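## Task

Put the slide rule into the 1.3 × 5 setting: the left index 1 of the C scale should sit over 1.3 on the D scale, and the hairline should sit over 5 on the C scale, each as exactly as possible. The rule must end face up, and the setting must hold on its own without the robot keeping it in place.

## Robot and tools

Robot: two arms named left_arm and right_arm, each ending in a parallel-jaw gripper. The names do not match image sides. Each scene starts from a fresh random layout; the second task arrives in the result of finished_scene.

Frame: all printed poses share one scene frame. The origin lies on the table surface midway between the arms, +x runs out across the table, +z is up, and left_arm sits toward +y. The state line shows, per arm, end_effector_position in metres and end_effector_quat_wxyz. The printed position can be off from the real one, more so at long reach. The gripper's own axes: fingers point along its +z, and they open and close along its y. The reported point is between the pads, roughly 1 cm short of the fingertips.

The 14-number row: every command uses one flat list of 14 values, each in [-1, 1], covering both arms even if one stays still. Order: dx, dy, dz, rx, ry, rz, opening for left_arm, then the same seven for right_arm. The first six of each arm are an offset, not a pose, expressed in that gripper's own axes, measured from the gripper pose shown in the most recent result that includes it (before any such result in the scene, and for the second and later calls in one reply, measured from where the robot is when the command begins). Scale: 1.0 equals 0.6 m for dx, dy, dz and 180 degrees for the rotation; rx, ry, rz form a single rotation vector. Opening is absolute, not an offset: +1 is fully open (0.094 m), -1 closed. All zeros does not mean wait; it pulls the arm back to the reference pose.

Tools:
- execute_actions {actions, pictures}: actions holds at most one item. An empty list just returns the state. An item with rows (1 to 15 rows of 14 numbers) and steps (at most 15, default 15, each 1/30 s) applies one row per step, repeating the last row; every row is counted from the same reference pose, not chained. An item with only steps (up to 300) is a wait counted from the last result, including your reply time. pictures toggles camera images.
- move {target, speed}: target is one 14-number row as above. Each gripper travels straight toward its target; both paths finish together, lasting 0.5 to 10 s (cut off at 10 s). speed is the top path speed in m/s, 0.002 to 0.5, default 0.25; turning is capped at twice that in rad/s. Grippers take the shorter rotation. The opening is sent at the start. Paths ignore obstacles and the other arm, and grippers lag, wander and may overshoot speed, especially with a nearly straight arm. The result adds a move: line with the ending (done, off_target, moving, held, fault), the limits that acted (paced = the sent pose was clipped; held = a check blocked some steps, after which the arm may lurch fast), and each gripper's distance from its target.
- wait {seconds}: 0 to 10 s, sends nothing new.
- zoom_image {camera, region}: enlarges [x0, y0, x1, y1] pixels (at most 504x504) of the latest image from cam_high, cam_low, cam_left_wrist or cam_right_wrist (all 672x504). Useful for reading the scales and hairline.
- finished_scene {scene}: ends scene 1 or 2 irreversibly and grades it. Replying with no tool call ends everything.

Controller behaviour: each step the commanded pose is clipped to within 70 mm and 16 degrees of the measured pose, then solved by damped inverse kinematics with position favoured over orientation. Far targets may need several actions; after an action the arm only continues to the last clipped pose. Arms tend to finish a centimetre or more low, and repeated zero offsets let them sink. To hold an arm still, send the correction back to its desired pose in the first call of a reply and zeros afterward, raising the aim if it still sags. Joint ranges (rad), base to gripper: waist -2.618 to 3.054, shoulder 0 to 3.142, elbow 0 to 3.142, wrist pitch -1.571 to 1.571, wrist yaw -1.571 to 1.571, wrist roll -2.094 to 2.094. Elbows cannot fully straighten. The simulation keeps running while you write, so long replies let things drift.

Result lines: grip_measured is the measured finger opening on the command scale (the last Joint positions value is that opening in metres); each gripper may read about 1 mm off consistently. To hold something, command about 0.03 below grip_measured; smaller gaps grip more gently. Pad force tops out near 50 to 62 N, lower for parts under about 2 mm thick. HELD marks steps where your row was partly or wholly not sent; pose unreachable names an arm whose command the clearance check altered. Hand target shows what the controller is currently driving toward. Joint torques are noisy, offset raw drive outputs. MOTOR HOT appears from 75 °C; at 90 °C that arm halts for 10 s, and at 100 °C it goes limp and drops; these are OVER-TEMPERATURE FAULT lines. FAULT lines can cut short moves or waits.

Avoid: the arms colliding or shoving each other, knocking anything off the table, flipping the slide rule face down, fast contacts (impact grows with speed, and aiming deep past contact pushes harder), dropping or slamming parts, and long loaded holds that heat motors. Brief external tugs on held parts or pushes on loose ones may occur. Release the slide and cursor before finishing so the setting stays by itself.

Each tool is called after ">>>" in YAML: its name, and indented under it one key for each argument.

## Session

>>> execute_actions:
  actions: []

Scene clock: 0.00 s of 8200.00 s.
left_arm: end_effector_position=(+0.6310, +0.3853, +0.1702) grip_measured=+1.000 end_effector_quat_wxyz=(-0.455, +0.792, -0.373, +0.162) | right_arm: end_effector_position=(+0.2725, -0.0184, +0.2025) grip_measured=+1.000 end_effector_quat_wxyz=(+0.353, -0.558, +0.625, -0.417)
Joint positions: left_arm=[-0.178  2.328  2.092 -0.482 -0.625 -1.946  0.094] | right_arm=[ 1.173  1.778  1.402 -0.972  1.145 -0.269  0.094]
Joint velocities: left_arm=[ 0.012  0.007  0.007 -0.037  0.037  0.007  0.   ] | right_arm=[-0.007 -0.007 -0.017 -0.037 -0.022  0.066  0.   ]
Joint torques (N m, as the arm reports them, + toward a larger angle): no reading
Motor temperatures (°C, as the motors report them): left_arm=[32 45 34 35 34 31] | right_arm=[33 35 34 33 31 35]
Hand target (left_arm): +0.631, +0.387, +0.189; -0.465, +0.788, -0.364, +0.172
Hand target (right_arm): +0.274, -0.019, +0.210; +0.363, -0.549, +0.627, -0.417

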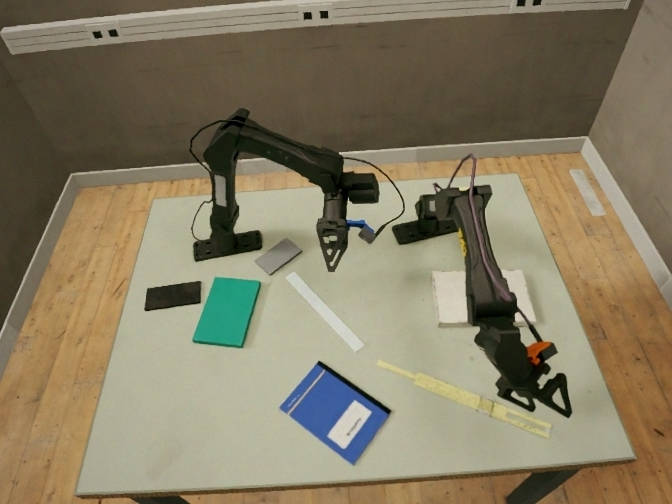

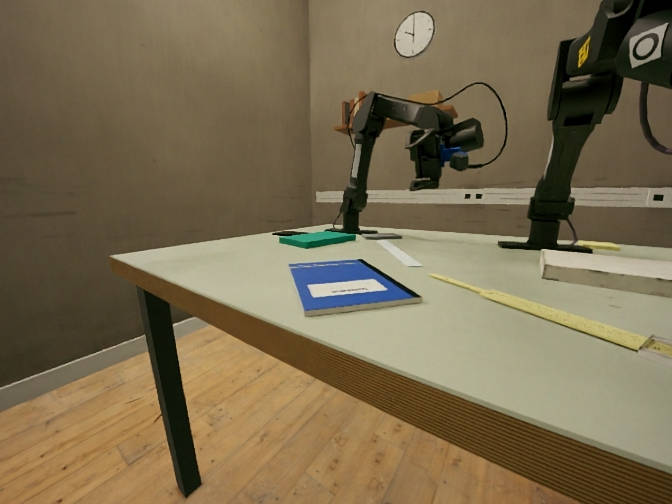

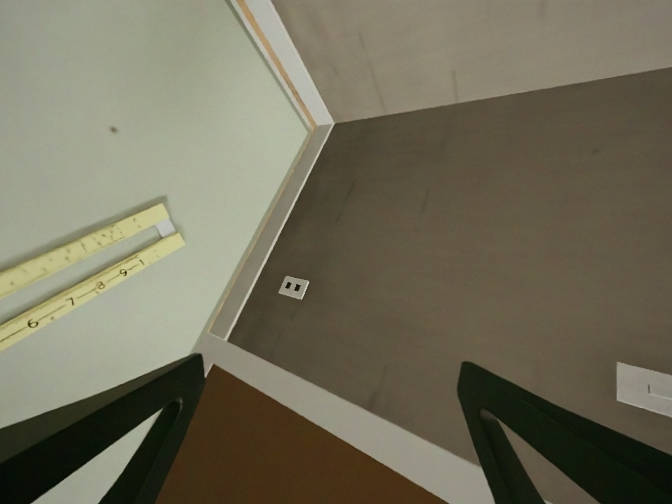

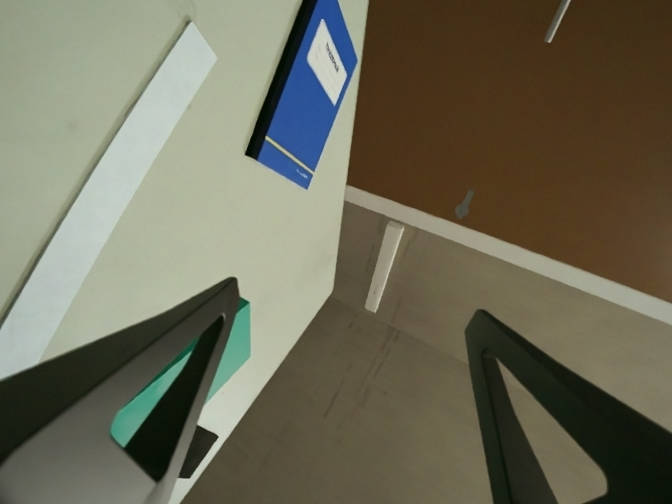

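>>> zoom_image:
  camera: "cam_high"
  region: [350, 330, 590, 460]

Region (350, 330, 590, 460) of cam_high's 672x504 image, scaled by 2.100, with more detail than that image has; it fills the top 273 rows of this view, and the rest is white.

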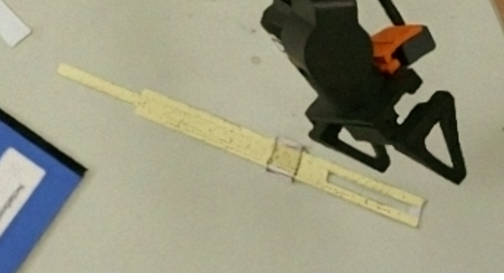

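>>> move:
  target: [-0.042,0.126,-0.223,-0.321,-0.034,-0.119,1,0,0,0,0,0,0,1]

Scene clock: 20.63 s of 8200.00 s.
left_arm: end_effector_position=(+0.5015, +0.2977, +0.1713) grip_measured=+1.000 end_effector_quat_wxyz=(-0.002, +0.879, -0.462, +0.120) | right_arm: end_effector_position=(+0.2721, -0.0180, +0.2014) grip_measured=+1.000 end_effector_quat_wxyz=(+0.352, -0.560, +0.626, -0.414)
Joint positions: left_arm=[-0.089  2.352  2.551 -1.567  0.131 -2.073  0.094] | right_arm=[ 1.173  1.778  1.402 -0.972  1.138 -0.269  0.094]
Joint velocities: left_arm=[ 0.017 -0.007 -0.002  0.037  0.081  0.037  0.   ] | right_arm=[ 0.002 -0.007  0.017 -0.007 -0.007  0.007  0.   ]
Joint torques (N m, as the arm reports them, + toward a larger angle): left_arm=[  0.91 -14.33   5.16   0.81   0.13  -0.05] | right_arm=[ 0.19 -9.54  7.8   0.2   0.67  0.02]
Motor temperatures (°C, as the motors report them): left_arm=[32 51 36 37 34 31] | right_arm=[33 37 35 34 31 35]
Hand target (left_arm): +0.500, +0.301, +0.178; -0.002, +0.881, -0.456, +0.126
Hand target (right_arm): +0.273, -0.018, +0.203; +0.353, -0.558, +0.625, -0.417
Off the commanded pose (left_arm): 0.009 m, 31 deg; orientation clipped at the last step of the last action.
Off the commanded pose (right_arm): 0.001 m, 0 deg.
joint sent to its limit (left arm) — the command would take joint 4 (wrist pitch) past its lower limit and joint 6 (wrist roll) past its lower limit, so those joints were sent only as far as their limits.
After step 90, 14.47 s passed at rest.
move: off_target (left_arm); limits=paced

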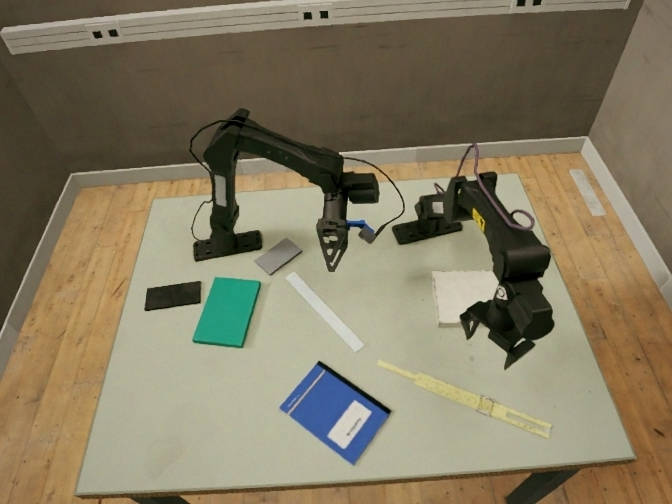

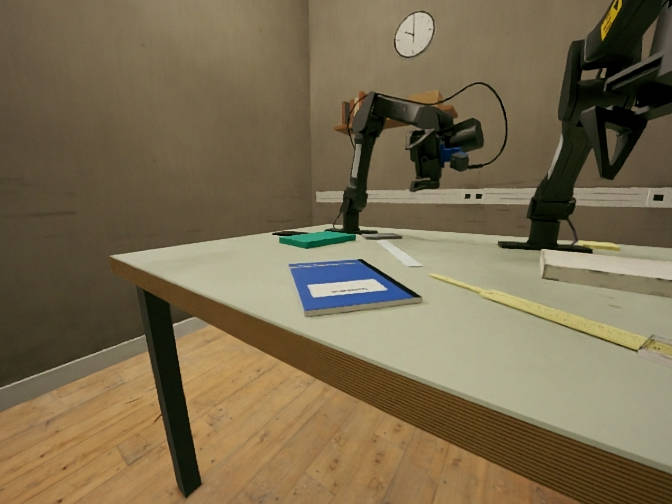

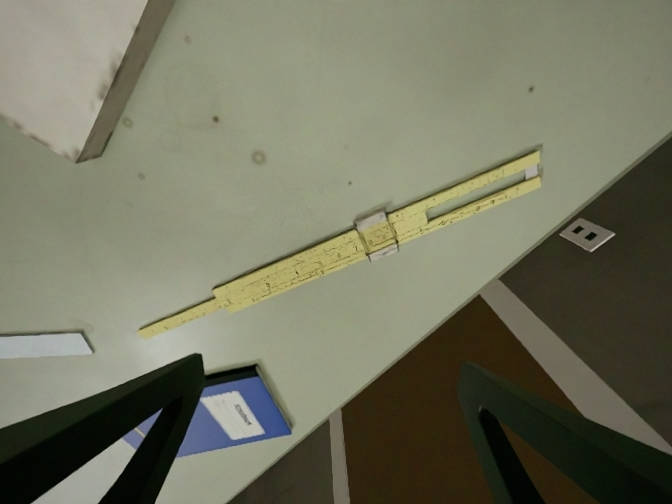

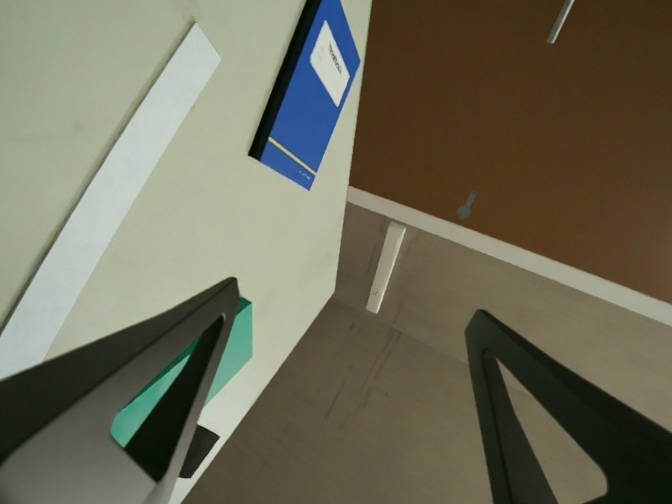

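>>> zoom_image:
  camera: "cam_left_wrist"
  region: [120, 200, 400, 350]

>>> zoom_image:
  camera: "cam_left_wrist"
  region: [340, 130, 580, 280]

Region (120, 200, 400, 350) of cam_left_wrist's 672x504 image, scaled by 1.800, with more detail than that image has; it fills the top 270 rows of this view, and the rest is white.

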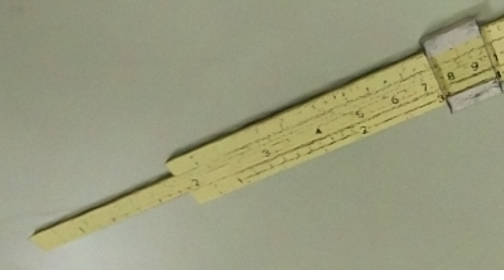

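Region (340, 130, 580, 280) of cam_left_wrist's 672x504 image, scaled by 2.100, with more detail than that image has; it fills the top 315 rows of this view, and the rest is white.

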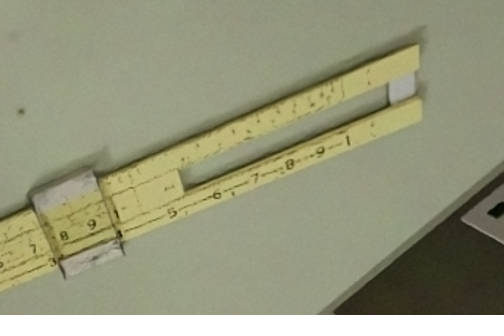

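>>> move:
  target: [-0.179,-0.185,0.11,-0.071,-0.039,0.373,1,0,0,0,0,0,0,1]

Scene clock: 58.53 s of 8200.00 s.
left_arm: end_effector_position=(+0.5384, +0.4340, +0.0815) grip_measured=+1.000 end_effector_quat_wxyz=(+0.106, -0.479, +0.871, -0.026) | right_arm: end_effector_position=(+0.2716, -0.0176, +0.2002) grip_measured=+1.000 end_effector_quat_wxyz=(+0.351, -0.561, +0.627, -0.411)
Joint positions: left_arm=[ 0.113  2.701  2.838 -1.49   0.012 -0.69   0.094] | right_arm=[ 1.173  1.778  1.402 -0.972  1.13  -0.269  0.094]
Joint velocities: left_arm=[ 0.007 -0.002  0.007  0.037 -0.037 -0.022  0.   ] | right_arm=[-0.017 -0.012 -0.007 -0.037  0.022 -0.037  0.   ]
Joint torques (N m, as the arm reports them, + toward a larger angle): left_arm=[  0.24 -16.88   5.88   1.1   -0.07   0.05] | right_arm=[-0.13 -9.69  7.79  0.24  0.61 -0.01]
Motor temperatures (°C, as the motors report them): left_arm=[32 52 36 36 34 31] | right_arm=[33 37 35 34 32 35]
Hand target (left_arm): +0.544, +0.440, +0.096; +0.131, -0.475, +0.870, -0.025
Hand target (right_arm): +0.272, -0.018, +0.201; +0.352, -0.560, +0.626, -0.414
Off the commanded pose (left_arm): 0.020 m, 12 deg.
Off the commanded pose (right_arm): 0.001 m, 0 deg.
elbow stopped short (left arm): the move would have taken joint 3 (elbow) straighter than the controller allows; a more bent joint 3 avoids this.
After step 90, 31.87 s passed at rest.
move: off_target (left_arm)

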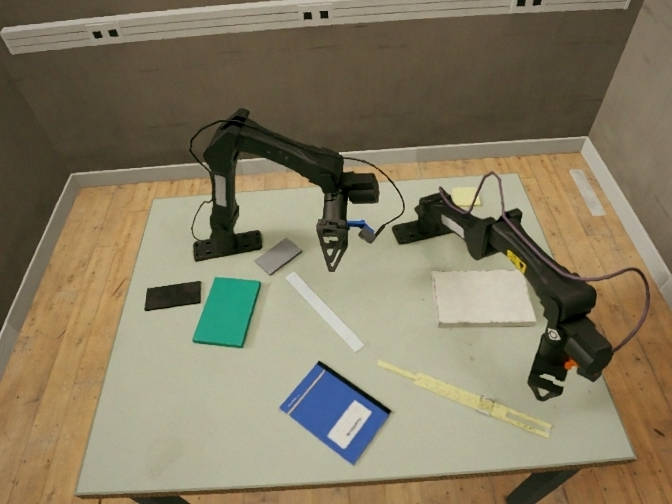

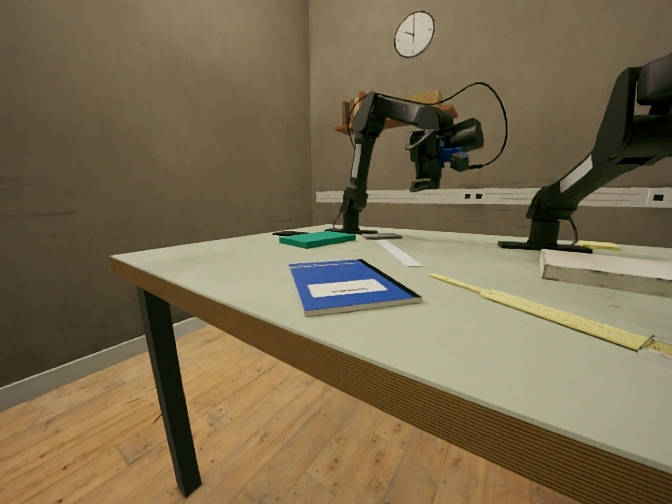

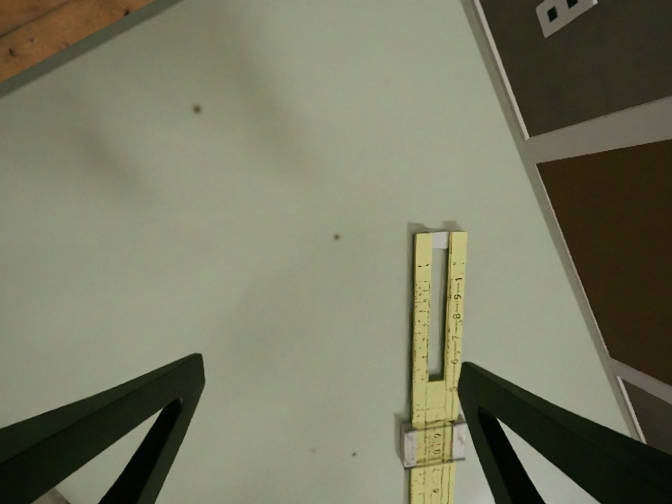

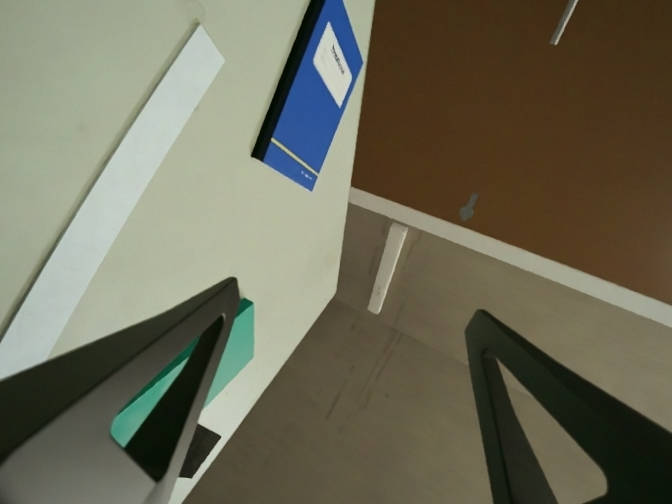

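>>> move:
  target: [0.348,-0.148,-0.04,-0.047,0.051,0.004,1,0,0,0,0,0,0,1]

Scene clock: 80.53 s of 8200.00 s.
left_arm: end_effector_position=(+0.5007, +0.2057, +0.0727) grip_measured=+1.000 end_effector_quat_wxyz=(-0.002, -0.468, +0.884, -0.001) | right_arm: end_effector_position=(+0.2711, -0.0172, +0.1990) grip_measured=+1.000 end_effector_quat_wxyz=(+0.349, -0.563, +0.628, -0.408)
Joint positions: left_arm=[-0.326  2.567  2.563 -1.57   0.004 -1.096  0.094] | right_arm=[ 1.173  1.778  1.402 -0.972  1.123 -0.269  0.094]
Joint velocities: left_arm=[-0.007  0.002 -0.017 -0.066 -0.007  0.037  0.   ] | right_arm=[ 0.007  0.012  0.002 -0.081  0.066 -0.037  0.   ]
Joint torques (N m, as the arm reports them, + toward a larger angle): left_arm=[  0.92 -17.28   4.94   0.44  -0.06  -0.12] | right_arm=[-0.09 -9.94  7.55  0.19  0.61 -0.01]
Motor temperatures (°C, as the motors report them): left_arm=[32 55 37 37 34 31] | right_arm=[33 38 36 34 32 35]
Hand target (left_arm): +0.502, +0.210, +0.088; +0.011, -0.475, +0.880, -0.007
Hand target (right_arm): +0.272, -0.018, +0.200; +0.351, -0.561, +0.627, -0.411
Off the commanded pose (left_arm): 0.013 m, 1 deg.
Off the commanded pose (right_arm): 0.001 m, 0 deg.
joint sent to its limit (left arm) — the command would take joint 4 (wrist pitch) past its lower limit, so that joint was sent only as far as its limit.
After step 90, 17.50 s passed at rest.
move: off_target (left_arm)

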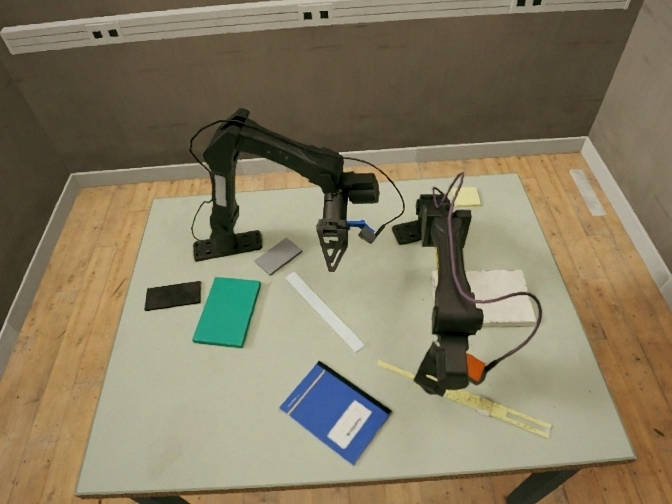

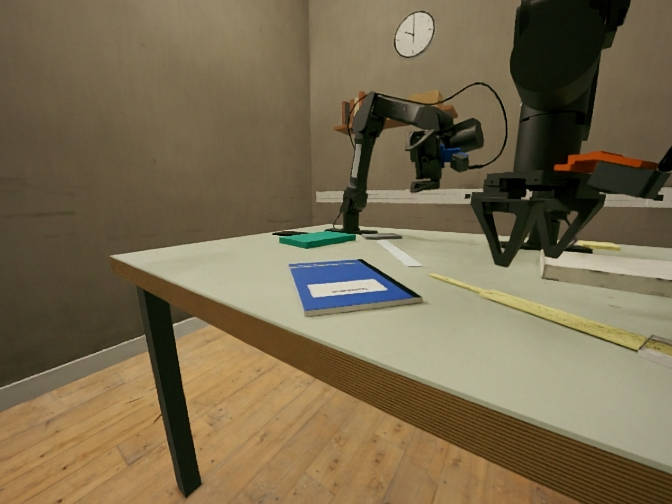

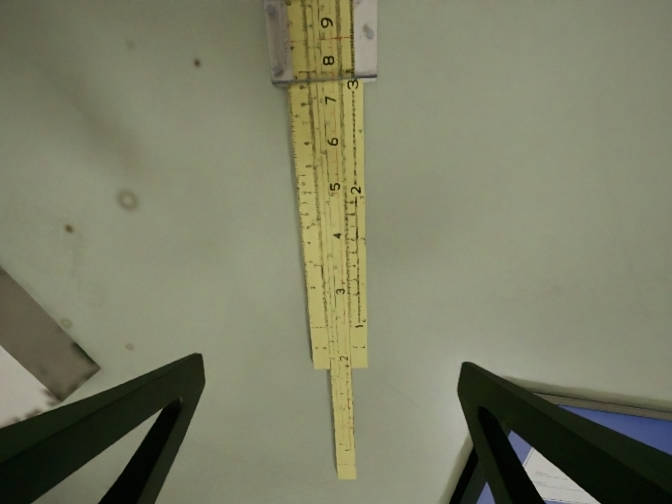

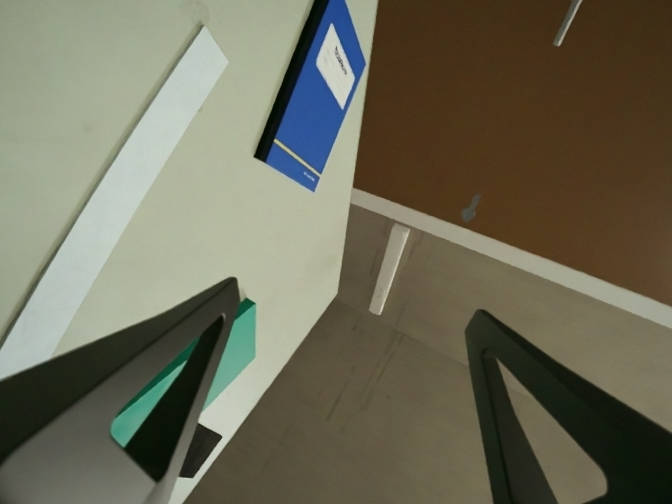

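>>> move:
  target: [0,-0.004,0.08,0,0,0,1,0,0,0,0,0,0,1]
  speed: 0.1

Scene clock: 85.43 s of 8200.00 s.
left_arm: end_effector_position=(+0.5019, +0.2049, +0.0188) grip_measured=+1.000 end_effector_quat_wxyz=(-0.010, -0.469, +0.883, +0.003) | right_arm: end_effector_position=(+0.2706, -0.0168, +0.1980) grip_measured=+1.000 end_effector_quat_wxyz=(+0.348, -0.564, +0.629, -0.406)
Joint positions: left_arm=[-0.326  2.557  2.328 -1.362  0.007 -1.098  0.094] | right_arm=[ 1.173  1.778  1.402 -0.972  1.116 -0.269  0.094]
Joint velocities: left_arm=[ 0.007 -0.017 -0.022  0.066 -0.037  0.007  0.   ] | right_arm=[ 0.012  0.012 -0.027 -0.037  0.007  0.022  0.   ]
Joint torques (N m, as the arm reports them, + toward a larger angle): left_arm=[ -0.25 -17.06   3.02   0.6   -0.05  -0.04] | right_arm=[ 0.09 -9.54  7.68  0.18  0.59  0.05]
Motor temperatures (°C, as the motors report them): left_arm=[32 55 36 36 34 31] | right_arm=[33 38 36 34 32 35]
Hand target (left_arm): +0.503, +0.203, +0.025; -0.003, -0.468, +0.884, -0.001
Hand target (right_arm): +0.271, -0.017, +0.199; +0.349, -0.563, +0.628, -0.408
Off the commanded pose (left_arm): 0.006 m, 1 deg.
Off the commanded pose (right_arm): 0.001 m, 0 deg.
After step 90, 0.80 s passed at rest.
move: done

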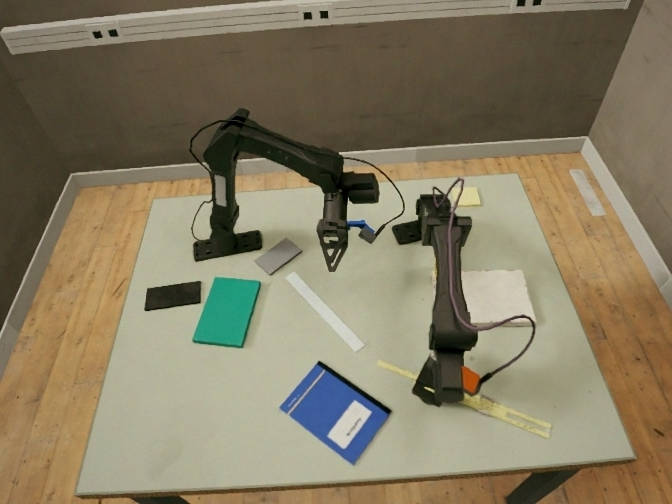

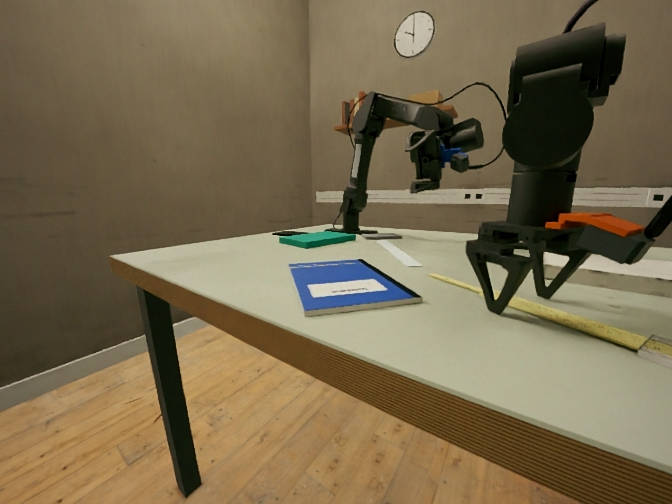

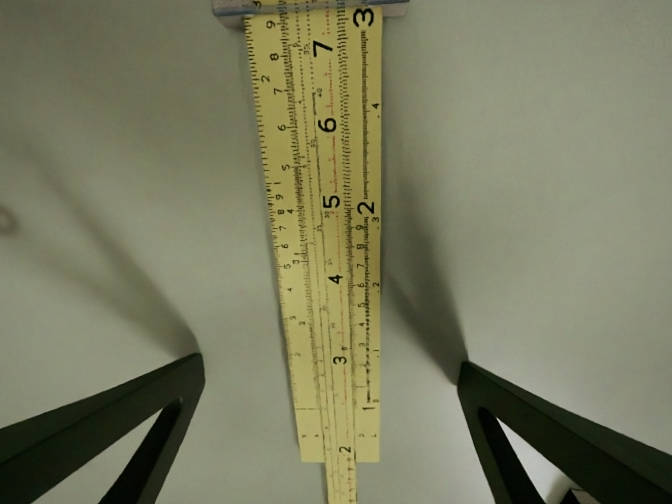

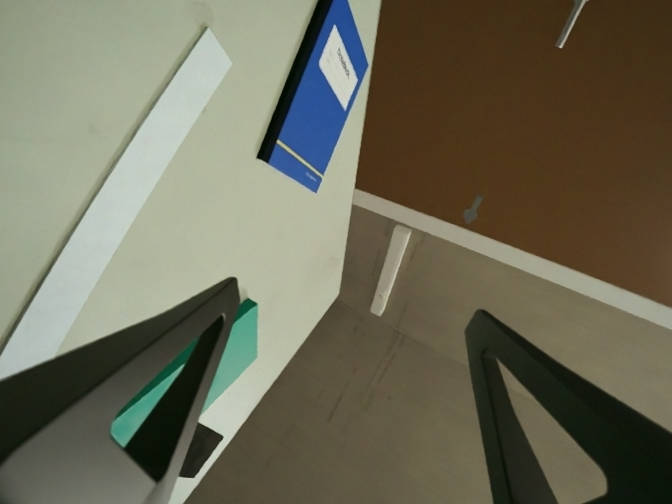

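>>> move:
  target: [0,0,0.004,0,0,0,-0.41,0,0,0,0,0,0,1]
  speed: 0.05

Scene clock: 88.43 s of 8200.00 s.
left_arm: end_effector_position=(+0.5019, +0.2047, +0.0176) grip_measured=-0.370 end_effector_quat_wxyz=(-0.011, -0.469, +0.883, +0.003) | right_arm: end_effector_position=(+0.2701, -0.0165, +0.1968) grip_measured=+1.000 end_effector_quat_wxyz=(+0.347, -0.566, +0.630, -0.403)
Joint positions: left_arm=[-0.326  2.558  2.326 -1.359  0.008 -1.099  0.03 ] | right_arm=[ 1.173  1.778  1.402 -0.972  1.109 -0.269  0.094]
Joint velocities: left_arm=[-0.012 -0.002 -0.002  0.007 -0.022 -0.007 -0.   ] | right_arm=[ 0.002 -0.012 -0.027 -0.037 -0.007  0.022  0.   ]
Joint torques (N m, as the arm reports them, + toward a larger angle): left_arm=[  0.04 -15.51   3.42   0.55  -0.02  -0.01] | right_arm=[-0.02 -9.72  7.35  0.25  0.64 -0.02]
Motor temperatures (°C, as the motors report them): left_arm=[32 55 36 36 34 31] | right_arm=[33 38 36 34 32 35]
Hand target (left_arm): +0.502, +0.205, +0.016; -0.011, -0.469, +0.883, +0.003
Hand target (right_arm): +0.271, -0.017, +0.198; +0.348, -0.564, +0.629, -0.406
Off the commanded pose (left_arm): 0.001 m, 0 deg.
Off the commanded pose (right_arm): 0.001 m, 0 deg.
move: done

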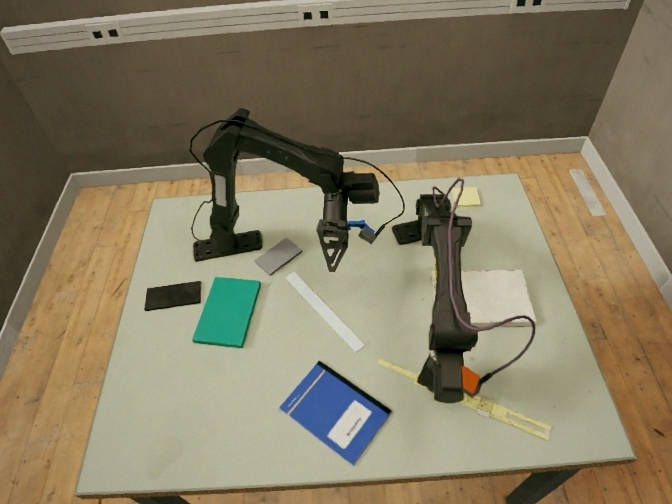

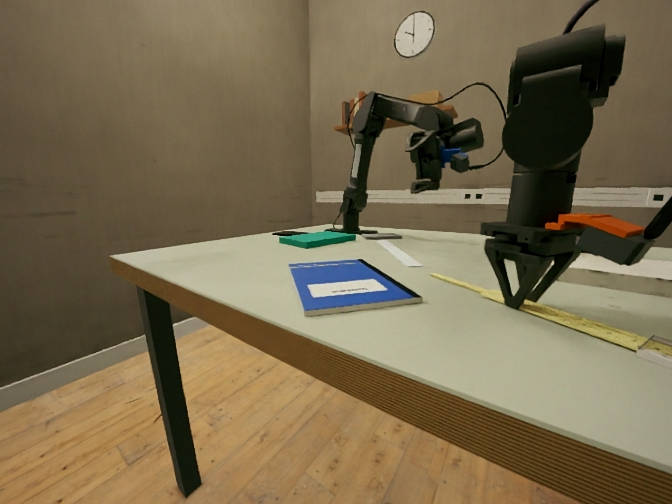

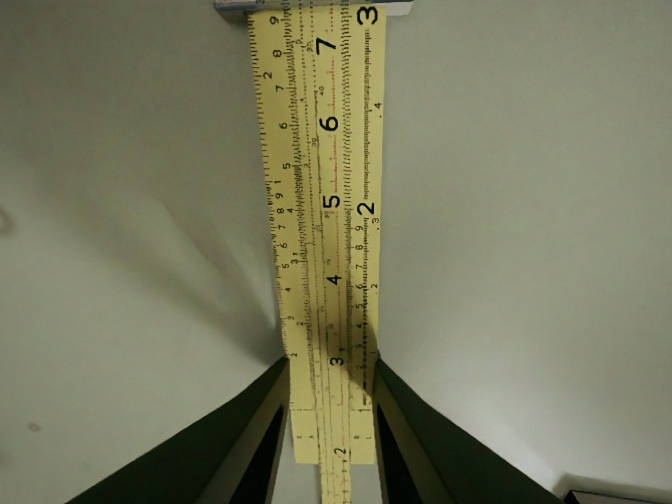

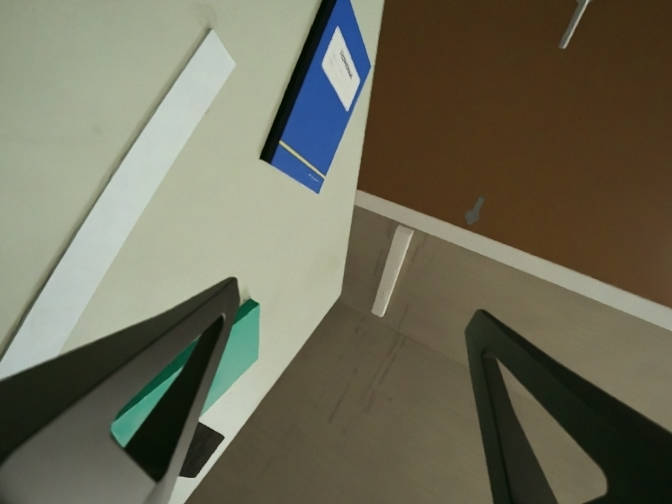

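>>> move:
  target: [0,0,0,0,0,0,-0.41,-0.007,0.072,0.145,-0.294,0.253,0.412,-1]

Scene clock: 111.13 s of 8200.00 s.
left_arm: end_effector_position=(+0.5019, +0.2047, +0.0176) grip_measured=-0.370 end_effector_quat_wxyz=(-0.011, -0.469, +0.883, +0.003) | right_arm: end_effector_position=(+0.3249, -0.0261, +0.1210) grip_measured=-0.985 end_effector_quat_wxyz=(-0.002, -0.010, +1.000, -0.005)
Joint positions: left_arm=[-0.326  2.558  2.326 -1.359  0.008 -1.099  0.03 ] | right_arm=[ 0.637  2.186  2.086 -1.481  0.004  0.776  0.001]
Joint velocities: left_arm=[ 0.012 -0.017  0.002  0.007  0.007 -0.051 -0.   ] | right_arm=[ 0.002 -0.007 -0.017 -0.051  0.081 -0.051 -0.001]
Joint torques (N m, as the arm reports them, + toward a larger angle): left_arm=[  0.03 -15.34   4.05   0.5    0.05   0.  ] | right_arm=[ -0.21 -13.22   8.68   0.11  -0.03   0.1 ]
Motor temperatures (°C, as the motors report them): left_arm=[32 55 36 36 34 31] | right_arm=[33 38 36 34 32 35]
Hand target (left_arm): +0.502, +0.205, +0.018; -0.011, -0.469, +0.883, +0.003
Hand target (right_arm): +0.331, -0.021, +0.124; +0.007, -0.004, +1.000, +0.008
Off the commanded pose (left_arm): 0.000 m, 0 deg.
Off the commanded pose (right_arm): 0.007 m, 1 deg.
After step 90, 15.60 s passed at rest.
move: done

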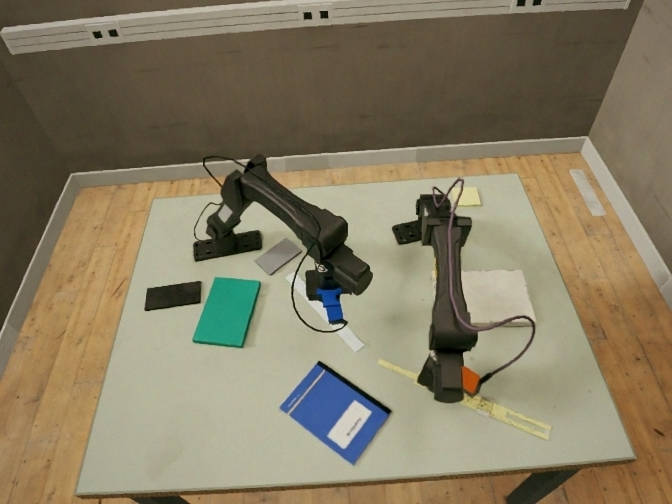

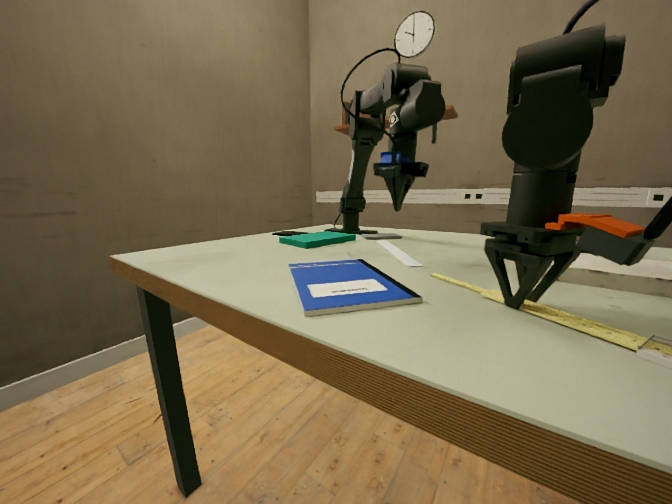

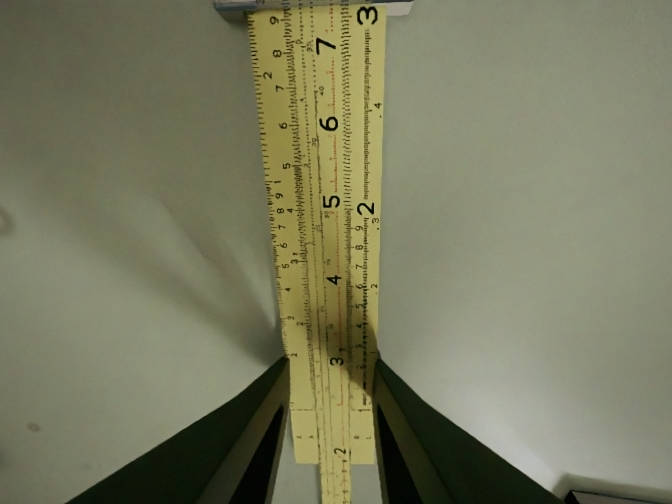

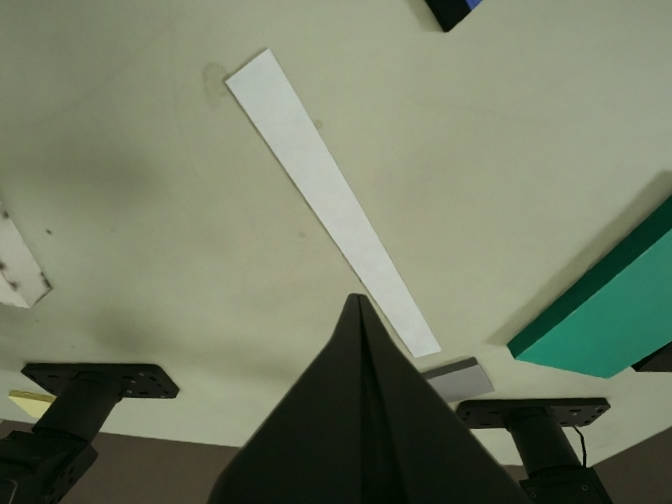

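>>> move:
  target: [0.43,0.175,-0.012,0,0,0.133,-0.41,0.21,-0.24,-0.01,0,0,0,-1]
  speed: 0.08

Scene clock: 129.87 s of 8200.00 s.
left_arm: end_effector_position=(+0.2727, +0.0493, +0.0217) grip_measured=-0.370 end_effector_quat_wxyz=(-0.020, -0.273, +0.962, +0.013) | right_arm: end_effector_position=(+0.2019, -0.1645, +0.1310) grip_measured=-0.985 end_effector_quat_wxyz=(-0.003, -0.010, +1.000, -0.004)
Joint positions: left_arm=[-0.899  1.923  1.291 -0.981  0.019 -1.249  0.03 ] | right_arm=[ 0.598  1.437  1.194 -1.336  0.002  0.737  0.001]
Joint velocities: left_arm=[-0.012 -0.002 -0.017 -0.037 -0.007 -0.037  0.   ] | right_arm=[ 0.007 -0.002  0.012  0.022 -0.066 -0.081  0.001]
Joint torques (N m, as the arm reports them, + toward a larger angle): left_arm=[ -0.55 -12.87   3.17   0.5   -0.06  -0.09] | right_arm=[-0.74 -7.63  5.84 -0.18  0.06 -0.07]
Motor temperatures (°C, as the motors report them): left_arm=[32 55 36 36 34 31] | right_arm=[33 39 36 34 31 35]
Hand target (left_arm): +0.275, +0.047, +0.031; -0.007, -0.275, +0.961, -0.001
Hand target (right_arm): +0.200, -0.170, +0.131; -0.002, -0.010, +1.000, -0.005
Off the commanded pose (left_arm): 0.009 m, 2 deg.
Off the commanded pose (right_arm): 0.008 m, 0 deg.
After step 90, 11.90 s passed at rest.
move: done

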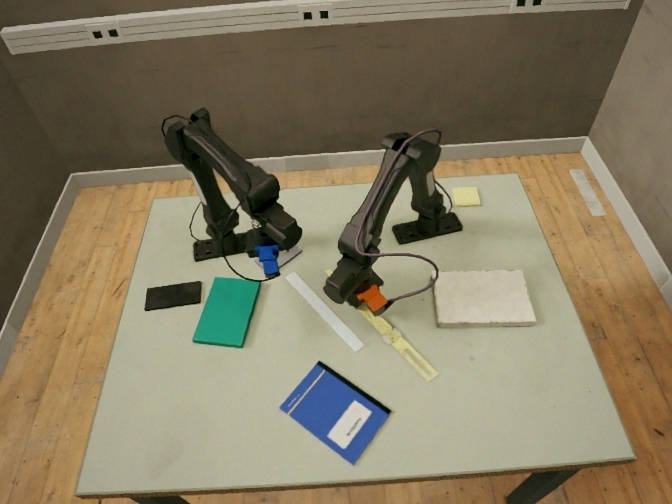

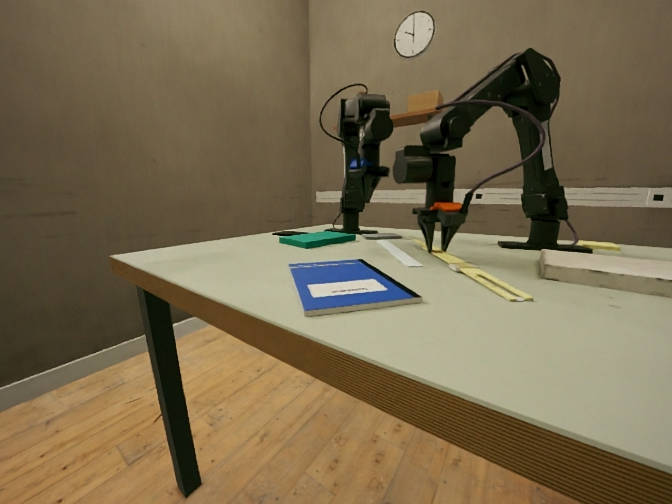

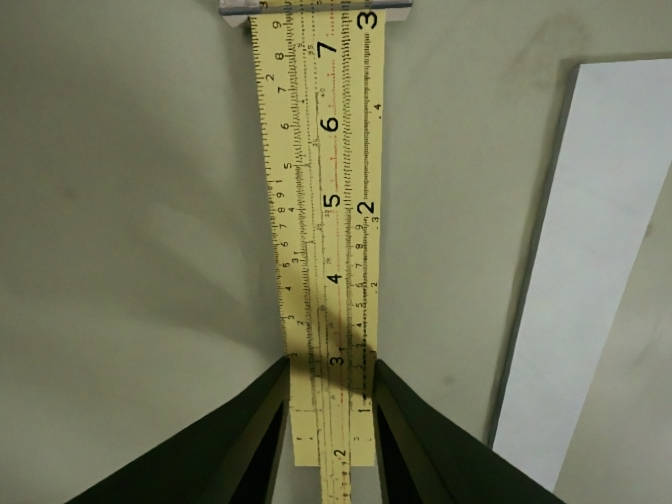

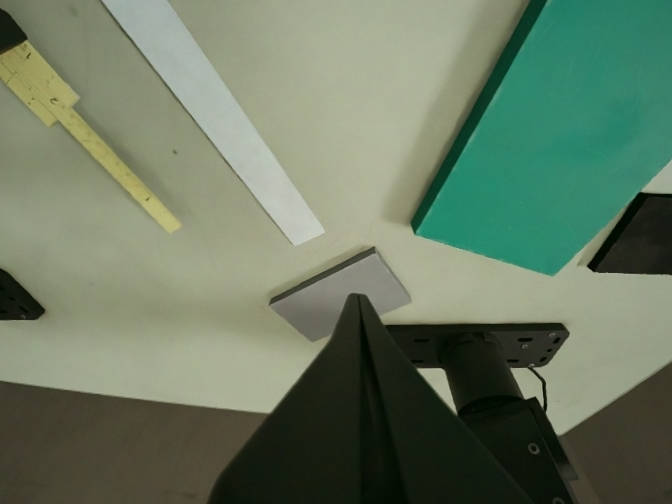

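>>> move:
  target: [0,0,-0.07,0,0,0,0.4,0,0,0,0,0,0,-1]

>>> move:
  target: [-0.37,0,-0.02,0,0,0,0.4,0,0,0,0,0,0,-1]

Scene clock: 134.73 s of 8200.00 s.
left_arm: end_effector_position=(+0.2691, +0.0523, +0.0501) grip_measured=+0.398 end_effector_quat_wxyz=(-0.030, -0.274, +0.961, +0.027) | right_arm: end_effector_position=(+0.2019, -0.1645, +0.1310) grip_measured=-0.985 end_effector_quat_wxyz=(-0.003, -0.010, +1.000, -0.004)
Joint positions: left_arm=[-0.899  1.903  1.38  -1.127  0.019 -1.25   0.066] | right_arm=[ 0.598  1.437  1.194 -1.336  0.002  0.737  0.001]
Joint velocities: left_arm=[ 0.007  0.007 -0.007 -0.037  0.022  0.022  0.   ] | right_arm=[-0.007 -0.012  0.012  0.037 -0.007 -0.037 -0.001]
Joint torques (N m, as the arm reports them, + toward a larger angle): left_arm=[  0.41 -11.98   5.37   0.28   0.04   0.07] | right_arm=[-0.1  -5.82  7.13 -0.16 -0.03 -0.02]
Motor temperatures (°C, as the motors report them): left_arm=[32 54 36 36 34 31] | right_arm=[33 39 36 34 31 35]
Hand target (left_arm): +0.274, +0.050, +0.064; -0.020, -0.273, +0.962, +0.013
Hand target (right_arm): +0.202, -0.164, +0.131; -0.003, -0.010, +1.000, -0.004
Off the commanded pose (left_arm): 0.015 m, 2 deg.
Off the commanded pose (right_arm): 0.000 m, 0 deg.
After step 90, 0.87 s passed at rest.
move: off_target (left_arm)

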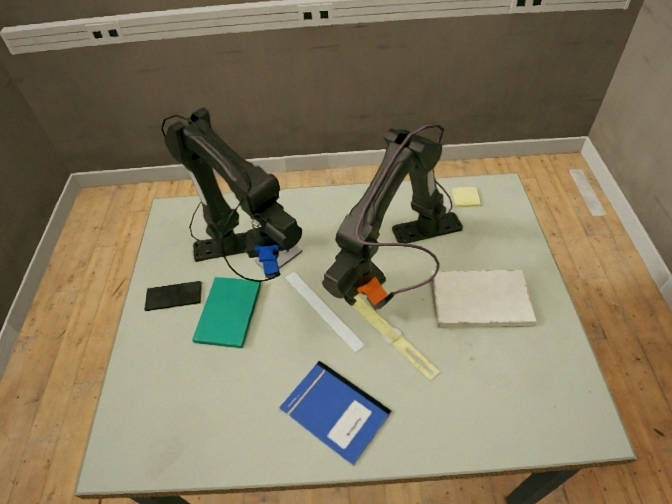

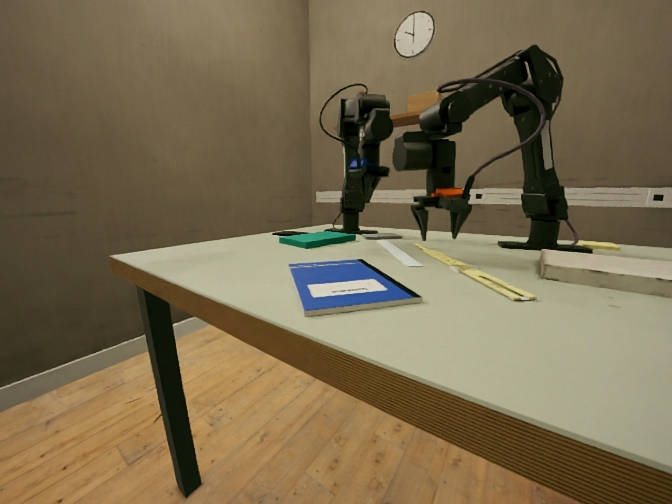

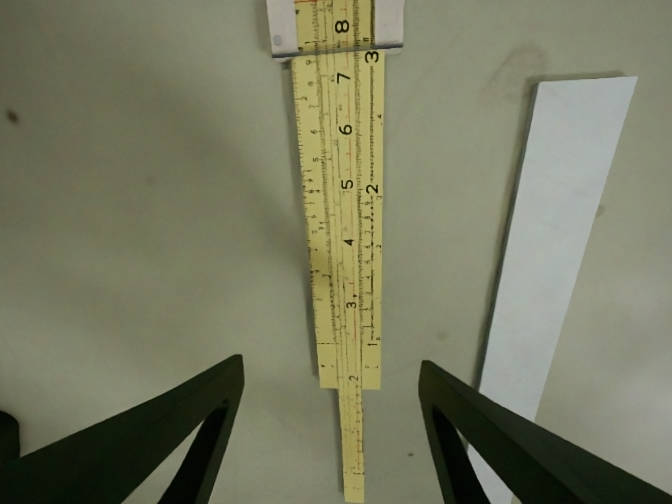

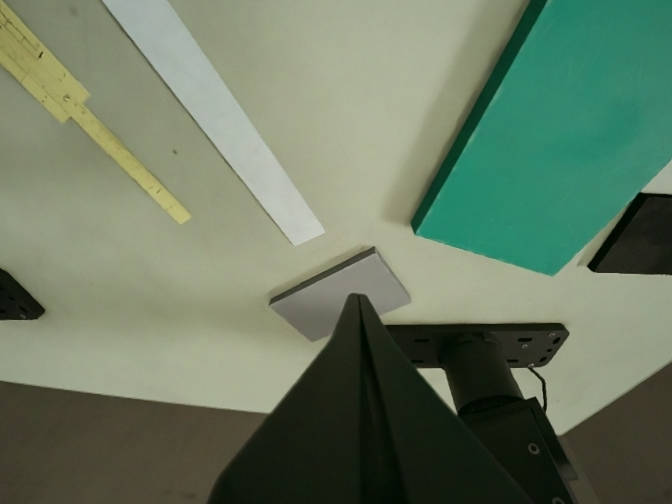

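Scene clock: 136.40 s of 8200.00 s.
left_arm: end_effector_position=(+0.4506, +0.1744, +0.0420) grip_measured=+0.398 end_effector_quat_wxyz=(-0.043, -0.280, +0.959, +0.031) | right_arm: end_effector_position=(+0.2019, -0.1645, +0.1310) grip_measured=-0.985 end_effector_quat_wxyz=(-0.003, -0.010, +1.000, -0.004)
Joint positions: left_arm=[-0.417  2.407  2.14  -1.411 -0.014 -0.782  0.066] | right_arm=[ 0.598  1.437  1.194 -1.336  0.002  0.737  0.001]
Joint velocities: left_arm=[-0.027 -0.012  0.002  0.037  0.022  0.007 -0.   ] | right_arm=[ 0.007 -0.007 -0.002 -0.037 -0.007 -0.022 -0.   ]
Joint torques (N m, as the arm reports them, + toward a larger angle): left_arm=[ -0.49 -14.83   6.02   0.23  -0.08   0.06] | right_arm=[-0.16 -5.71  7.1  -0.11 -0.01 -0.02]
Motor temperatures (°C, as the motors report them): left_arm=[32 54 36 36 34 31] | right_arm=[33 38 36 34 31 35]
Hand target (left_arm): +0.455, +0.172, +0.051; -0.033, -0.274, +0.961, +0.029
Hand target (right_arm): +0.202, -0.164, +0.131; -0.003, -0.010, +1.000, -0.004
Off the commanded pose (left_arm): 0.014 m, 2 deg.
Off the commanded pose (right_arm): 0.000 m, 0 deg.
move: off_target (left_arm)

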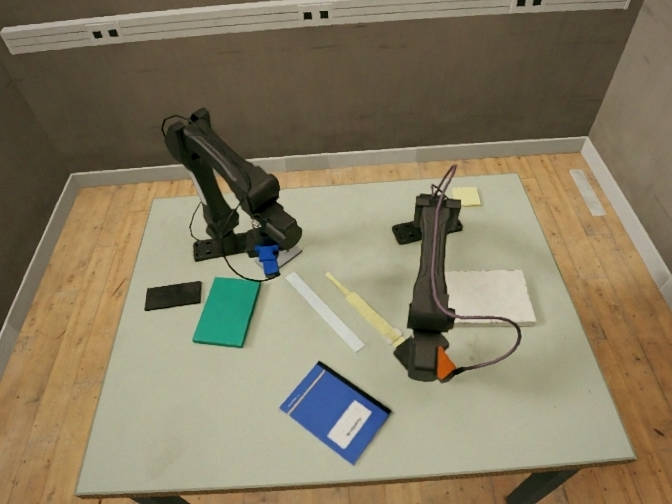

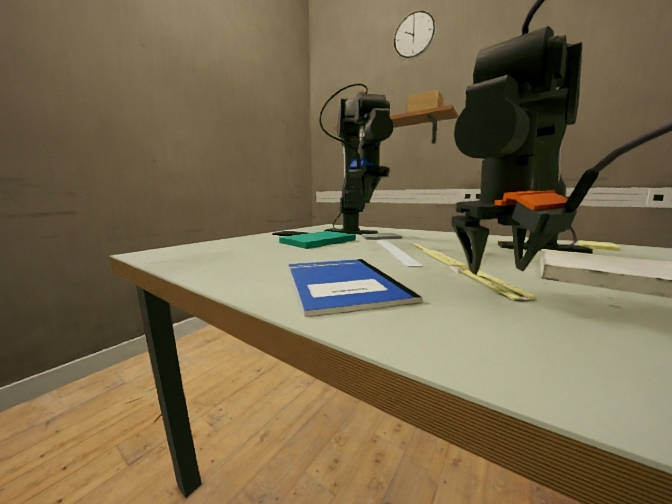

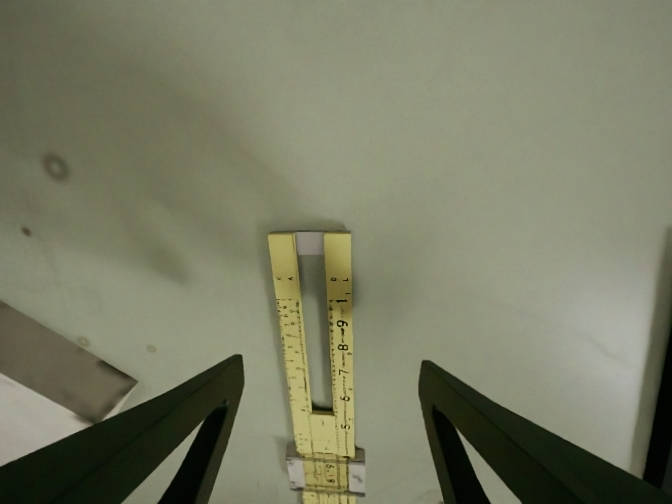

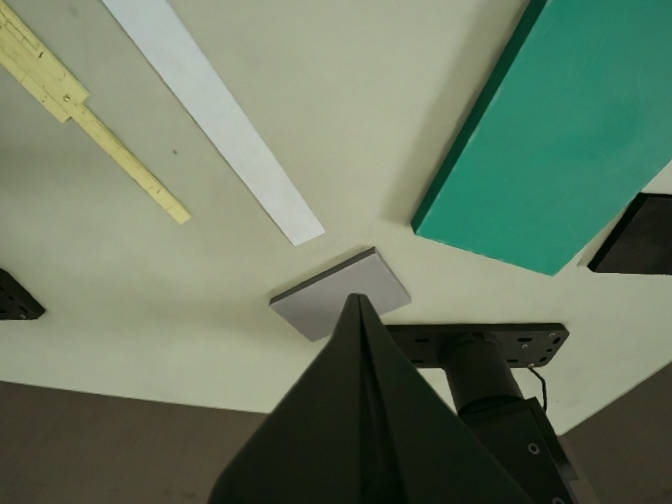

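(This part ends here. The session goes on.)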